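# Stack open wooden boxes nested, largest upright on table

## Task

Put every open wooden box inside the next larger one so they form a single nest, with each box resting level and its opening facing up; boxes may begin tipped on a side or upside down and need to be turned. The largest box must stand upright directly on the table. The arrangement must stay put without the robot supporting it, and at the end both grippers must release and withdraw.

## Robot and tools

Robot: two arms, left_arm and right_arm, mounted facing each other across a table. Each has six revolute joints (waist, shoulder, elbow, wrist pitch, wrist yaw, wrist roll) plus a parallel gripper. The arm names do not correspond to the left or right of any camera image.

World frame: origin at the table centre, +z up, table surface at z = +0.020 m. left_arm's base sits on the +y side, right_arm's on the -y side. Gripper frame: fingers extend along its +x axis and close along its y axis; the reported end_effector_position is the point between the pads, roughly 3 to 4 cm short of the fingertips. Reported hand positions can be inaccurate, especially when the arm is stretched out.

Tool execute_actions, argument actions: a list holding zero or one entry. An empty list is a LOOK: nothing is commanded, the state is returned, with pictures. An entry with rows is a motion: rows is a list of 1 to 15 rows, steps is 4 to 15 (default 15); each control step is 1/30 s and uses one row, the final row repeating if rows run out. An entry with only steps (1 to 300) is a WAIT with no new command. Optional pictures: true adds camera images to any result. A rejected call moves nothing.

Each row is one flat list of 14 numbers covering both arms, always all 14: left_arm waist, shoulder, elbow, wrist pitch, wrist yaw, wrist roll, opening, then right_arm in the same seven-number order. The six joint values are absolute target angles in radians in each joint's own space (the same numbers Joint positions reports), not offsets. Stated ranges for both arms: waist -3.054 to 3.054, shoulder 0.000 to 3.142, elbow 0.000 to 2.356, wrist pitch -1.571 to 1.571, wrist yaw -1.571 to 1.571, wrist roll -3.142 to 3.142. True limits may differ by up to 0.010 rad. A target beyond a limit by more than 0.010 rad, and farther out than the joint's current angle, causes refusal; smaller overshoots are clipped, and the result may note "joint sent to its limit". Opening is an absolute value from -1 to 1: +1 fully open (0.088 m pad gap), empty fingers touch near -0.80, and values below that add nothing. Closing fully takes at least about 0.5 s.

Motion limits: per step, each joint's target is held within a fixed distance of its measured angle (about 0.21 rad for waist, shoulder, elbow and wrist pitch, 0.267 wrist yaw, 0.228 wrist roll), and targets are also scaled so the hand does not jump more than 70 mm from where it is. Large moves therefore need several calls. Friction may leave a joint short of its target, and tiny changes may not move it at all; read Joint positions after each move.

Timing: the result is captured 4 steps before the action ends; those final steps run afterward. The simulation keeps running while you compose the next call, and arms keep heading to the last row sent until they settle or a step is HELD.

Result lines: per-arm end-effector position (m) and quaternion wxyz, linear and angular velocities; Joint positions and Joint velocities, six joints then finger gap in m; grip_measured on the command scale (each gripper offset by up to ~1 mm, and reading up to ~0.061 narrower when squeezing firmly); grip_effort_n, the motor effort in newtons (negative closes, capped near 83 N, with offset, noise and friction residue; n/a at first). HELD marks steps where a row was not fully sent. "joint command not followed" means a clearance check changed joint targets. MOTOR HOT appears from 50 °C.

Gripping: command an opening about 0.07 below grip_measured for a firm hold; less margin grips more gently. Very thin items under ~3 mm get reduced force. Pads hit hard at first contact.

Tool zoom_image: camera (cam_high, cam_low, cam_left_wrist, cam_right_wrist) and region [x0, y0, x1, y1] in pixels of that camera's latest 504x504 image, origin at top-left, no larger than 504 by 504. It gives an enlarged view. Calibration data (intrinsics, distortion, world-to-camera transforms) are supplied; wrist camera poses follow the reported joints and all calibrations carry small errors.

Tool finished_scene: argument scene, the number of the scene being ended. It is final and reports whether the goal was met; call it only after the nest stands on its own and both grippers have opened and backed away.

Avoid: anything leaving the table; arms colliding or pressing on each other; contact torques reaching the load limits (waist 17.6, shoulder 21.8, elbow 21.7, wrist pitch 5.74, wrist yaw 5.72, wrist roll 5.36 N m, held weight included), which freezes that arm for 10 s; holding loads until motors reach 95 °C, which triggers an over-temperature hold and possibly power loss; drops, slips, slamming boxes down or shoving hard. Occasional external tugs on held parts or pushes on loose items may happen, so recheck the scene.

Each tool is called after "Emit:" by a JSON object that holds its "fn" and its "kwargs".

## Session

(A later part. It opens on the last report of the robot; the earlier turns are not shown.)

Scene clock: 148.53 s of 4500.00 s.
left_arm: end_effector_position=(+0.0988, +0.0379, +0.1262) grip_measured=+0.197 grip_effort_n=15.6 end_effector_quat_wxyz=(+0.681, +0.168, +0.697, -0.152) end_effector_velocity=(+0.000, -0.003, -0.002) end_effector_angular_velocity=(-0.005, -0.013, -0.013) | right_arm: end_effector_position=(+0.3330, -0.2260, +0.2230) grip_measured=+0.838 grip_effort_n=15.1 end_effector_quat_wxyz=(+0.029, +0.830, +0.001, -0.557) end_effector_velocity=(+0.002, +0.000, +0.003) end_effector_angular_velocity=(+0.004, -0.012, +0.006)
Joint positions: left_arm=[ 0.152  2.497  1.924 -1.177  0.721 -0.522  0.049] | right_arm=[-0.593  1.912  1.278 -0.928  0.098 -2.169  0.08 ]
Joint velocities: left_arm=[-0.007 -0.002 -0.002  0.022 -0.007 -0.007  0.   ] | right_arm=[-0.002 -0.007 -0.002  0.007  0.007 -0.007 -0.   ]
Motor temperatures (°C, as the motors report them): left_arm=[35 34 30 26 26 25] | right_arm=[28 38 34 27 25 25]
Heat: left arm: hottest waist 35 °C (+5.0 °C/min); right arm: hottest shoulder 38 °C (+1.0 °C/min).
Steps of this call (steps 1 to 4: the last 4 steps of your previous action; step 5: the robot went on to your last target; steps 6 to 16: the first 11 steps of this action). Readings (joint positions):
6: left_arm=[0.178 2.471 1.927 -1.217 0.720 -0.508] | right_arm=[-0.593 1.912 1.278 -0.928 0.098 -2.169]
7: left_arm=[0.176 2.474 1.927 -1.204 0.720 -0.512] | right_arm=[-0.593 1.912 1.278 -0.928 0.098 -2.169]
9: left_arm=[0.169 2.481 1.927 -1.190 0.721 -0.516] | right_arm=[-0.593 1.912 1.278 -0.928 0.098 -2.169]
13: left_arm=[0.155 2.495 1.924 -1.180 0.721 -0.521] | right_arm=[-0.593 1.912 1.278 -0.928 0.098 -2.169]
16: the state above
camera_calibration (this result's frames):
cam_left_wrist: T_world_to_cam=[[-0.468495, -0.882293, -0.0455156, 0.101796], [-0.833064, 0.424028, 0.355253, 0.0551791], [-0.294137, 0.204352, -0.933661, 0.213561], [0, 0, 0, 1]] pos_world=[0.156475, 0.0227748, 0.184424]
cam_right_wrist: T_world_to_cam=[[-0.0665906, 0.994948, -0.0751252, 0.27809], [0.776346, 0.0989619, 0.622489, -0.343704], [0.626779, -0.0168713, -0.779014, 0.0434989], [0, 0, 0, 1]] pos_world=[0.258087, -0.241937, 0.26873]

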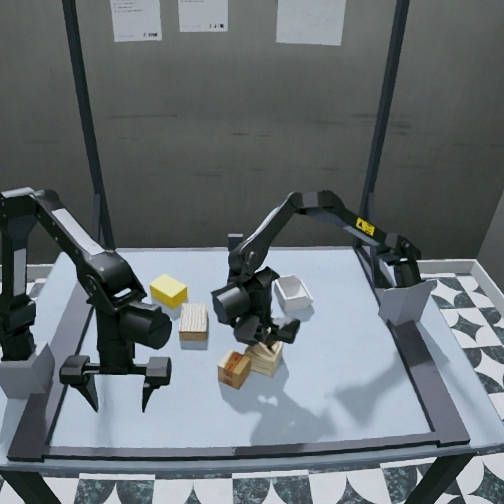

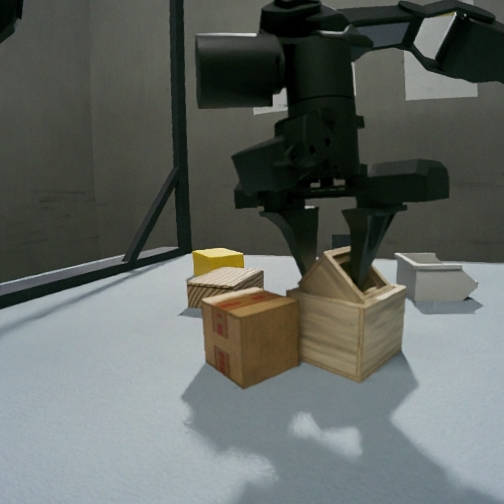

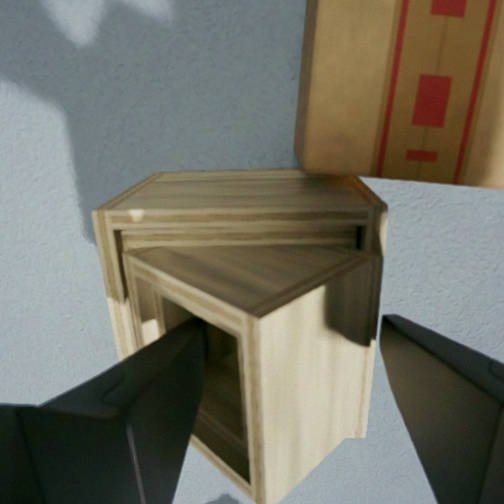

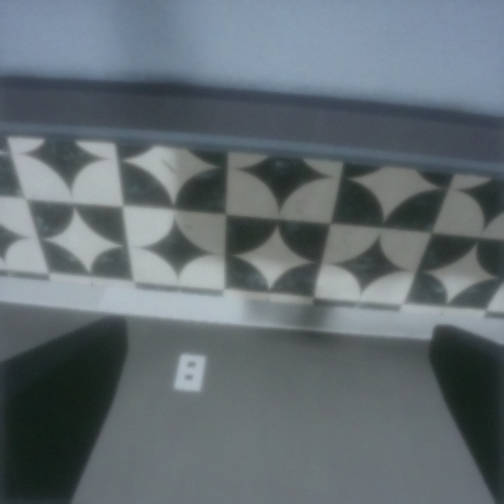

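Close slowly.

Emit:
{"fn": "execute_actions", "kwargs": {"actions": [{"rows":[[0.152,2.497,1.924,-1.177,0.721,-0.522,-0.1,-0.593,1.912,1.278,-0.928,0.098,-2.169,0.84],[0.152,2.497,1.924,-1.177,0.721,-0.522,-0.1,-0.593,1.912,1.278,-0.928,0.098,-2.169,0.84],[0.152,2.497,1.924,-1.177,0.721,-0.522,-0.1,-0.593,1.912,1.278,-0.928,0.098,-2.169,0.84],[0.152,2.497,1.924,-1.177,0.721,-0.522,-0.3,-0.593,1.912,1.278,-0.928,0.098,-2.169,0.84],[0.152,2.497,1.924,-1.177,0.721,-0.522,-0.3,-0.593,1.912,1.278,-0.928,0.098,-2.169,0.84],[0.152,2.497,1.924,-1.177,0.721,-0.522,-0.3,-0.593,1.912,1.278,-0.928,0.098,-2.169,0.84],[0.152,2.497,1.924,-1.177,0.721,-0.522,-0.5,-0.593,1.912,1.278,-0.928,0.098,-2.169,0.84],[0.152,2.497,1.924,-1.177,0.721,-0.522,-0.5,-0.593,1.912,1.278,-0.928,0.098,-2.169,0.84],[0.152,2.497,1.924,-1.177,0.721,-0.522,-0.5,-0.593,1.912,1.278,-0.928,0.098,-2.169,0.84],[0.152,2.497,1.924,-1.177,0.721,-0.522,-0.75,-0.593,1.912,1.278,-0.928,0.098,-2.169,0.84]],"steps":15}], "pictures": true}}

Scene clock: 149.13 s of 4500.00 s.
left_arm: end_effector_position=(+0.0984, +0.0380, +0.1258) grip_measured=-0.474 grip_effort_n=-64.4 end_effector_quat_wxyz=(+0.680, +0.168, +0.697, -0.151) end_effector_velocity=(+0.014, +0.008, +0.021) end_effector_angular_velocity=(-0.034, +0.016, +0.063) | right_arm: end_effector_position=(+0.3330, -0.2260, +0.2230) grip_measured=+0.838 grip_effort_n=15.1 end_effector_quat_wxyz=(+0.029, +0.830, +0.001, -0.557) end_effector_velocity=(-0.003, -0.001, -0.001) end_effector_angular_velocity=(+0.008, +0.022, -0.007)
Joint positions: left_arm=[ 0.152  2.497  1.923 -1.177  0.723 -0.523  0.016] | right_arm=[-0.593  1.912  1.278 -0.928  0.098 -2.169  0.08 ]
Joint velocities: left_arm=[ 0.066 -0.002  0.002 -0.037  0.022  0.007 -0.101] | right_arm=[-0.002 -0.002 -0.002 -0.007 -0.022  0.007 -0.   ]
Motor temperatures (°C, as the motors report them): left_arm=[35 34 30 26 26 25] | right_arm=[28 38 34 27 25 25]
Heat: left arm: hottest waist 35 °C (+5.1 °C/min); right arm: hottest shoulder 38 °C (+1.0 °C/min).
Steps of this call (steps 1 to 4: the last 4 steps of your previous action; steps 5 to 7: the robot went on to your last target; steps 8 to 18: the first 11 steps of this action). Readings (joint positions):
8: left_arm=[0.152 2.497 1.923 -1.175 0.721 -0.523] | right_arm=[-0.593 1.912 1.278 -0.928 0.098 -2.169]
9: left_arm=[0.152 2.497 1.923 -1.175 0.721 -0.523] | right_arm=[-0.593 1.912 1.278 -0.928 0.098 -2.169]
11: left_arm=[0.152 2.497 1.923 -1.175 0.722 -0.523] | right_arm=[-0.593 1.912 1.278 -0.928 0.098 -2.169]
15: left_arm=[0.151 2.497 1.923 -1.175 0.723 -0.523] | right_arm=[-0.593 1.912 1.278 -0.928 0.098 -2.169]
18: the state above
camera_calibration (this result's frames):
cam_left_wrist: T_world_to_cam=[[-0.467358, -0.882924, -0.0449668, 0.101474], [-0.832984, 0.422743, 0.356969, 0.0548115], [-0.296167, 0.204289, -0.933033, 0.213172], [0, 0, 0, 1]] pos_world=[0.156216, 0.0228739, 0.183893]
cam_right_wrist: T_world_to_cam=[[-0.0665906, 0.994948, -0.0751252, 0.27809], [0.776346, 0.0989619, 0.622489, -0.343704], [0.626779, -0.0168713, -0.779014, 0.0434989], [0, 0, 0, 1]] pos_world=[0.258087, -0.241937, 0.26873]

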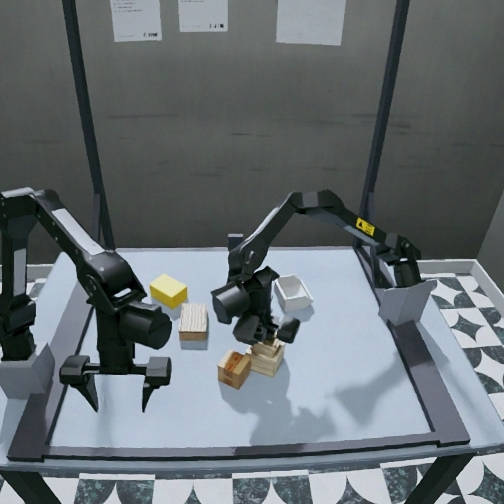

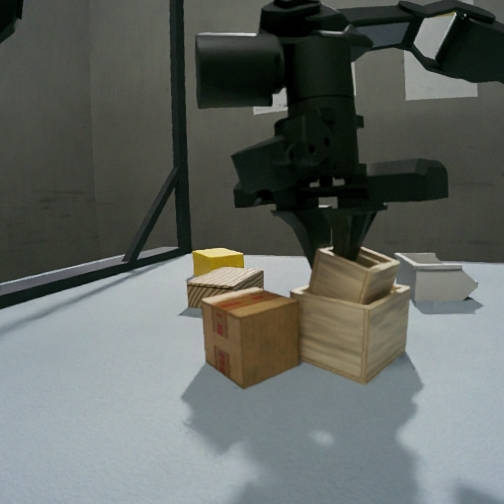

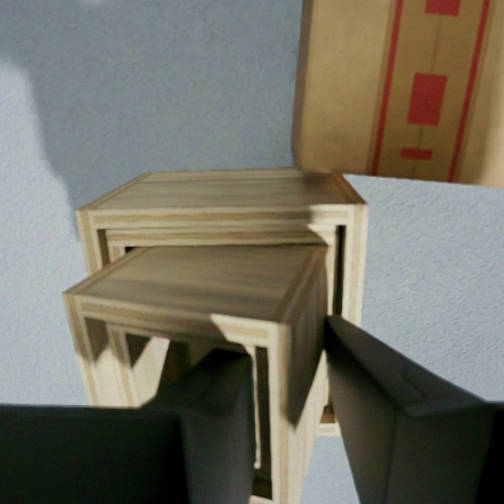

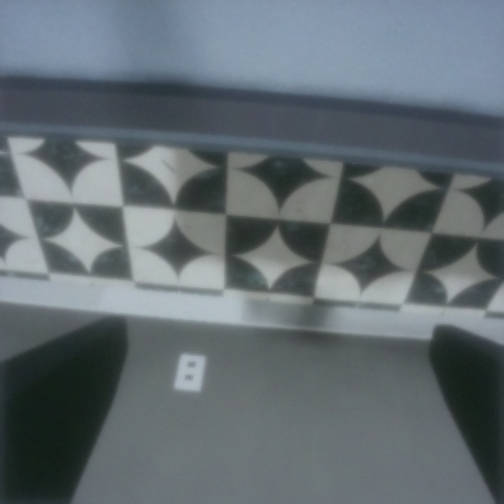

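Emit:
{"fn": "execute_actions", "kwargs": {"actions": [{"rows":[[0.165,2.497,1.930,-1.19,0.721,-0.51,-1,-0.593,1.912,1.278,-0.928,0.098,-2.169,0.84]],"steps":15}], "pictures": true}}

Scene clock: 149.63 s of 4500.00 s.
left_arm: end_effector_position=(+0.0992, +0.0394, +0.1282) grip_measured=-0.586 grip_effort_n=-83.5 end_effector_quat_wxyz=(+0.679, +0.167, +0.699, -0.151) end_effector_velocity=(-0.001, +0.005, -0.000) end_effector_angular_velocity=(+0.028, -0.008, +0.005) | right_arm: end_effector_position=(+0.3330, -0.2260, +0.2230) grip_measured=+0.838 grip_effort_n=14.7 end_effector_quat_wxyz=(+0.029, +0.830, +0.001, -0.557) end_effector_velocity=(+0.001, +0.001, -0.001) end_effector_angular_velocity=(+0.004, +0.005, +0.006)
Joint positions: left_arm=[ 0.158  2.497  1.925 -1.187  0.725 -0.513  0.01 ] | right_arm=[-0.593  1.912  1.278 -0.928  0.098 -2.169  0.08 ]
Joint velocities: left_arm=[-0.002 -0.002 -0.002 -0.022 -0.022  0.007 -0.   ] | right_arm=[-0.002  0.002 -0.002  0.007 -0.007 -0.007 -0.   ]
Motor temperatures (°C, as the motors report them): left_arm=[35 34 30 26 26 25] | right_arm=[28 38 34 27 25 25]
Heat: left arm: hottest waist 35 °C (+5.0 °C/min); right arm: hottest shoulder 38 °C (+1.0 °C/min).
Steps of this call (steps 1 to 4: the last 4 steps of your previous action; steps 5 to 15: the first 11 steps of this action). Readings (joint positions):
5: left_arm=[0.157 2.497 1.924 -1.178 0.725 -0.523] | right_arm=[-0.593 1.912 1.278 -0.928 0.098 -2.169]
6: left_arm=[0.157 2.497 1.925 -1.179 0.725 -0.521] | right_arm=[-0.593 1.912 1.278 -0.928 0.098 -2.169]
8: left_arm=[0.158 2.497 1.925 -1.183 0.725 -0.518] | right_arm=[-0.593 1.912 1.278 -0.928 0.098 -2.169]
12: left_arm=[0.158 2.497 1.925 -1.186 0.725 -0.515] | right_arm=[-0.593 1.912 1.278 -0.928 0.098 -2.169]
15: the state above
camera_calibration (this result's frames):
cam_left_wrist: T_world_to_cam=[[-0.46694, -0.883239, -0.0430828, 0.102886], [-0.831988, 0.422294, 0.35981, 0.0535413], [-0.299604, 0.203854, -0.932031, 0.215573], [0, 0, 0, 1]] pos_world=[0.157174, 0.0243175, 0.186088]
cam_right_wrist: T_world_to_cam=[[-0.0665906, 0.994948, -0.0751252, 0.27809], [0.776346, 0.0989619, 0.622489, -0.343704], [0.626779, -0.0168713, -0.779014, 0.0434989], [0, 0, 0, 1]] pos_world=[0.258087, -0.241937, 0.26873]

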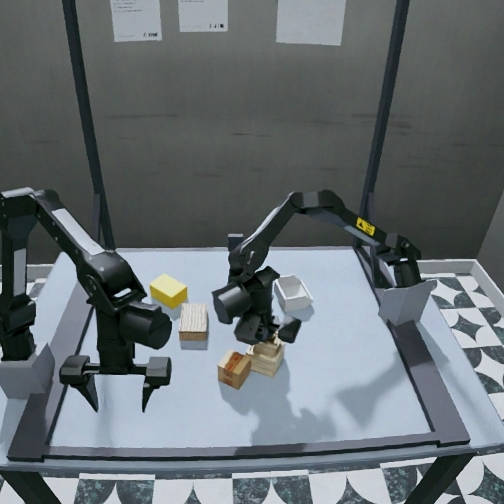

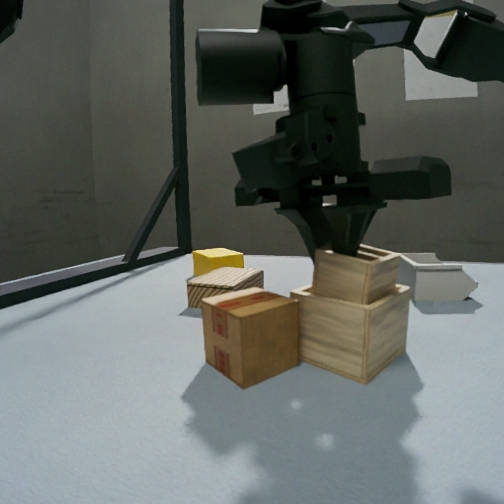

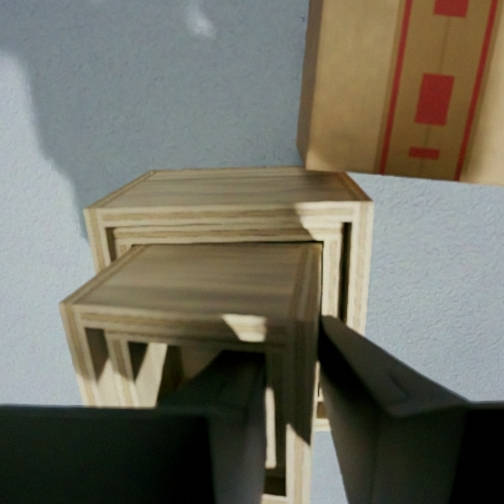

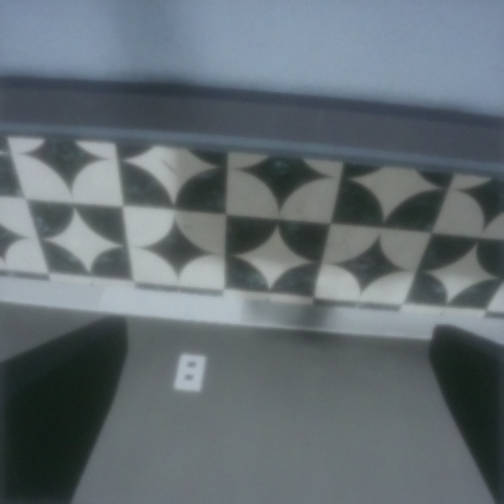

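Emit:
{"fn": "execute_actions", "kwargs": {"actions": [{"rows":[[0.158,2.497,1.925,-1.187,0.725,-0.513,-0.45,-0.593,1.912,1.278,-0.928,0.098,-2.169,0.84]],"steps":15}]}}

Emit:
{"fn": "execute_actions", "kwargs": {"actions": [{"steps":8}], "pictures": true}}

Scene clock: 150.13 s of 4500.00 s.
left_arm: end_effector_position=(+0.0987, +0.0394, +0.1278) grip_measured=-0.483 grip_effort_n=15.6 end_effector_quat_wxyz=(+0.679, +0.168, +0.699, -0.151) end_effector_velocity=(+0.001, +0.002, +0.001) end_effector_angular_velocity=(+0.016, -0.017, +0.006) | right_arm: end_effector_position=(+0.3330, -0.2260, +0.2230) grip_measured=+0.838 grip_effort_n=15.1 end_effector_quat_wxyz=(+0.029, +0.830, +0.001, -0.557) end_effector_velocity=(-0.001, -0.002, -0.000) end_effector_angular_velocity=(-0.004, +0.010, +0.004)
Joint positions: left_arm=[ 0.157  2.497  1.925 -1.188  0.725 -0.513  0.015] | right_arm=[-0.593  1.912  1.278 -0.928  0.098 -2.169  0.08 ]
Joint velocities: left_arm=[-0.002 -0.002  0.002 -0.007 -0.022 -0.007  0.011] | right_arm=[-0.002 -0.002 -0.002 -0.007 -0.007 -0.007 -0.   ]
Motor temperatures (°C, as the motors report them): left_arm=[36 34 30 26 26 25] | right_arm=[28 38 34 27 25 25]
Heat: left arm: hottest waist 36 °C (+6.1 °C/min); right arm: hottest shoulder 38 °C (+1.0 °C/min).
Steps of this call (steps 1 to 4: the last 4 steps of your previous action; steps 5 to 15: the first 11 steps of this action). Readings (joint positions):
5: left_arm=[0.158 2.497 1.925 -1.188 0.725 -0.513] | right_arm=[-0.593 1.912 1.278 -0.928 0.098 -2.169]
6: left_arm=[0.158 2.497 1.925 -1.188 0.725 -0.513] | right_arm=[-0.593 1.912 1.278 -0.928 0.098 -2.169]
8: left_arm=[0.158 2.497 1.925 -1.188 0.725 -0.513] | right_arm=[-0.593 1.912 1.278 -0.928 0.098 -2.169]
12: left_arm=[0.157 2.497 1.925 -1.188 0.725 -0.513] | right_arm=[-0.593 1.912 1.278 -0.928 0.098 -2.169]
15: the state above

Scene clock: 150.40 s of 4500.00 s.
left_arm: end_effector_position=(+0.0987, +0.0394, +0.1278) grip_measured=-0.456 grip_effort_n=15.6 end_effector_quat_wxyz=(+0.679, +0.168, +0.699, -0.151) end_effector_velocity=(-0.003, +0.002, -0.001) end_effector_angular_velocity=(+0.005, +0.012, -0.001) | right_arm: end_effector_position=(+0.3330, -0.2260, +0.2230) grip_measured=+0.838 grip_effort_n=15.1 end_effector_quat_wxyz=(+0.029, +0.830, +0.001, -0.557) end_effector_velocity=(+0.000, -0.003, +0.000) end_effector_angular_velocity=(-0.012, -0.002, +0.001)
Joint positions: left_arm=[ 0.157  2.497  1.925 -1.188  0.725 -0.513  0.017] | right_arm=[-0.593  1.912  1.278 -0.928  0.098 -2.169  0.08 ]
Joint velocities: left_arm=[-0.002 -0.002 -0.007 -0.007  0.007  0.007  0.001] | right_arm=[-0.002 -0.002 -0.002 -0.007  0.007 -0.007 -0.   ]
Motor temperatures (°C, as the motors report them): left_arm=[36 34 30 26 26 25] | right_arm=[28 38 34 27 25 25]
Heat: left arm: hottest waist 36 °C (+6.1 °C/min); right arm: hottest shoulder 38 °C (+1.0 °C/min).
Kept back: nothing.
Steps of this call (steps 1 to 4: the last 4 steps of your previous action; steps 5 to 8: the robot went on to your last target). Readings (joint positions):
1: left_arm=[0.157 2.497 1.925 -1.188 0.725 -0.513] | right_arm=[-0.593 1.912 1.278 -0.928 0.098 -2.169]
2: left_arm=[0.157 2.497 1.925 -1.188 0.725 -0.513] | right_arm=[-0.593 1.912 1.278 -0.928 0.098 -2.169]
4: left_arm=[0.157 2.497 1.925 -1.188 0.725 -0.513] | right_arm=[-0.593 1.912 1.278 -0.928 0.098 -2.169]
8: the state above
camera_calibration (this result's frames):
cam_left_wrist: T_world_to_cam=[[-0.467607, -0.882848, -0.0438576, 0.102824], [-0.831469, 0.42247, 0.360803, 0.053102], [-0.300006, 0.20518, -0.93161, 0.215057], [0, 0, 0, 1]] pos_world=[0.156752, 0.0242182, 0.185699]
cam_right_wrist: T_world_to_cam=[[-0.0665906, 0.994948, -0.0751252, 0.27809], [0.776346, 0.0989619, 0.622489, -0.343704], [0.626779, -0.0168713, -0.779014, 0.0434989], [0, 0, 0, 1]] pos_world=[0.258087, -0.241937, 0.26873]

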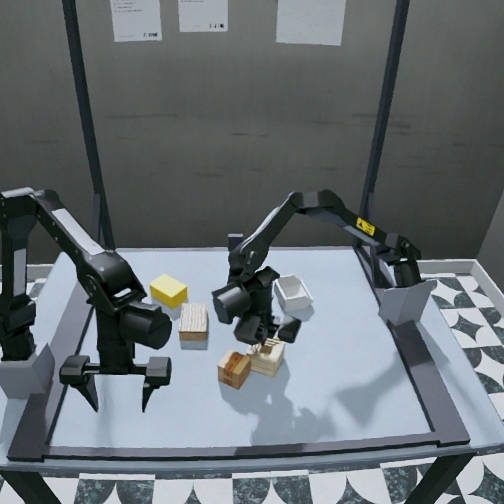

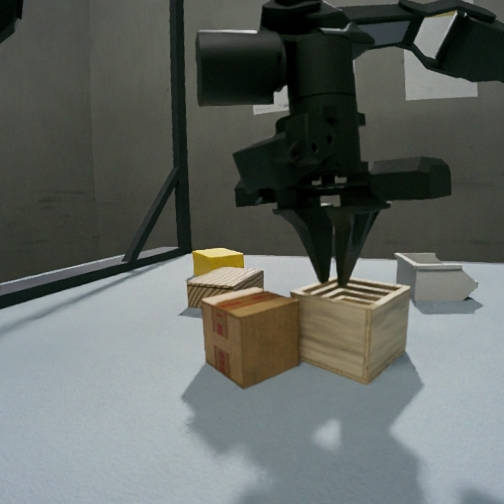

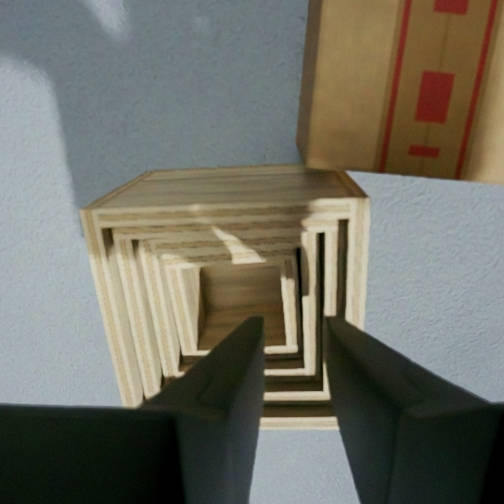

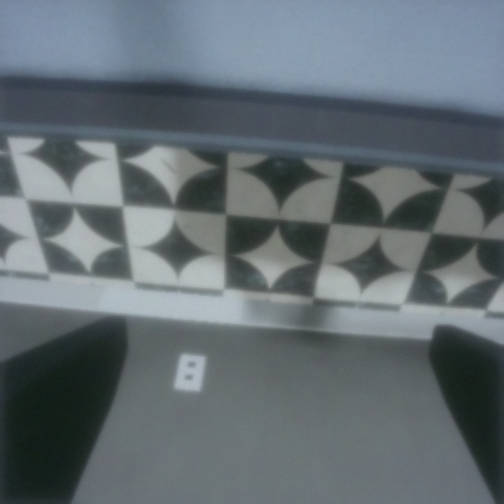

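Nested. Move clear.

Emit:
{"fn": "execute_actions", "kwargs": {"actions": [{"rows":[[0.35,2.35,1.75,-1.15,0.68,-0.45,-0.45,-0.593,1.912,1.278,-0.928,0.098,-2.169,0.84]],"steps":15}]}}

Emit:
{"fn": "finished_scene", "kwargs": {"scene": 2}}

Scene clock: 150.83 s of 4500.00 s.
left_arm: end_effector_position=(+0.1401, +0.0840, +0.1971) grip_measured=-0.453 grip_effort_n=15.6 end_effector_quat_wxyz=(+0.722, +0.105, +0.668, -0.148) end_effector_velocity=(-0.015, +0.011, +0.014) end_effector_angular_velocity=(+0.002, -0.028, -0.018) | right_arm: end_effector_position=(+0.3330, -0.2260, +0.2230) grip_measured=+0.838 grip_effort_n=15.1 end_effector_quat_wxyz=(+0.029, +0.830, +0.001, -0.557) end_effector_velocity=(-0.002, +0.002, -0.001) end_effector_angular_velocity=(+0.015, +0.015, +0.010)
Joint positions: left_arm=[ 0.361  2.37   1.77  -1.154  0.685 -0.458  0.017] | right_arm=[-0.593  1.912  1.278 -0.928  0.098 -2.169  0.08 ]
Joint velocities: left_arm=[ 0.012 -0.095 -0.09   0.007 -0.022  0.022 -0.   ] | right_arm=[-0.002 -0.002 -0.002  0.007 -0.022 -0.007 -0.   ]
Motor temperatures (°C, as the motors report them): left_arm=[36 35 30 26 26 25] | right_arm=[28 38 34 27 25 25]
Heat: left arm: hottest waist 36 °C (+6.0 °C/min); right arm: hottest shoulder 38 °C (+1.0 °C/min).
Steps of this call (steps 1 to 2: the robot went on to your last target; steps 3 to 13: the first 11 steps of this action). Readings (joint positions):
3: left_arm=[0.160 2.490 1.913 -1.178 0.725 -0.508] | right_arm=[-0.593 1.912 1.278 -0.928 0.098 -2.169]
4: left_arm=[0.172 2.473 1.885 -1.172 0.722 -0.497] | right_arm=[-0.593 1.912 1.278 -0.928 0.098 -2.169]
6: left_arm=[0.220 2.439 1.834 -1.171 0.708 -0.482] | right_arm=[-0.593 1.912 1.278 -0.928 0.098 -2.169]
10: left_arm=[0.334 2.387 1.783 -1.157 0.688 -0.463] | right_arm=[-0.593 1.912 1.278 -0.928 0.098 -2.169]
13: the state above

The scene is finished: the task was done.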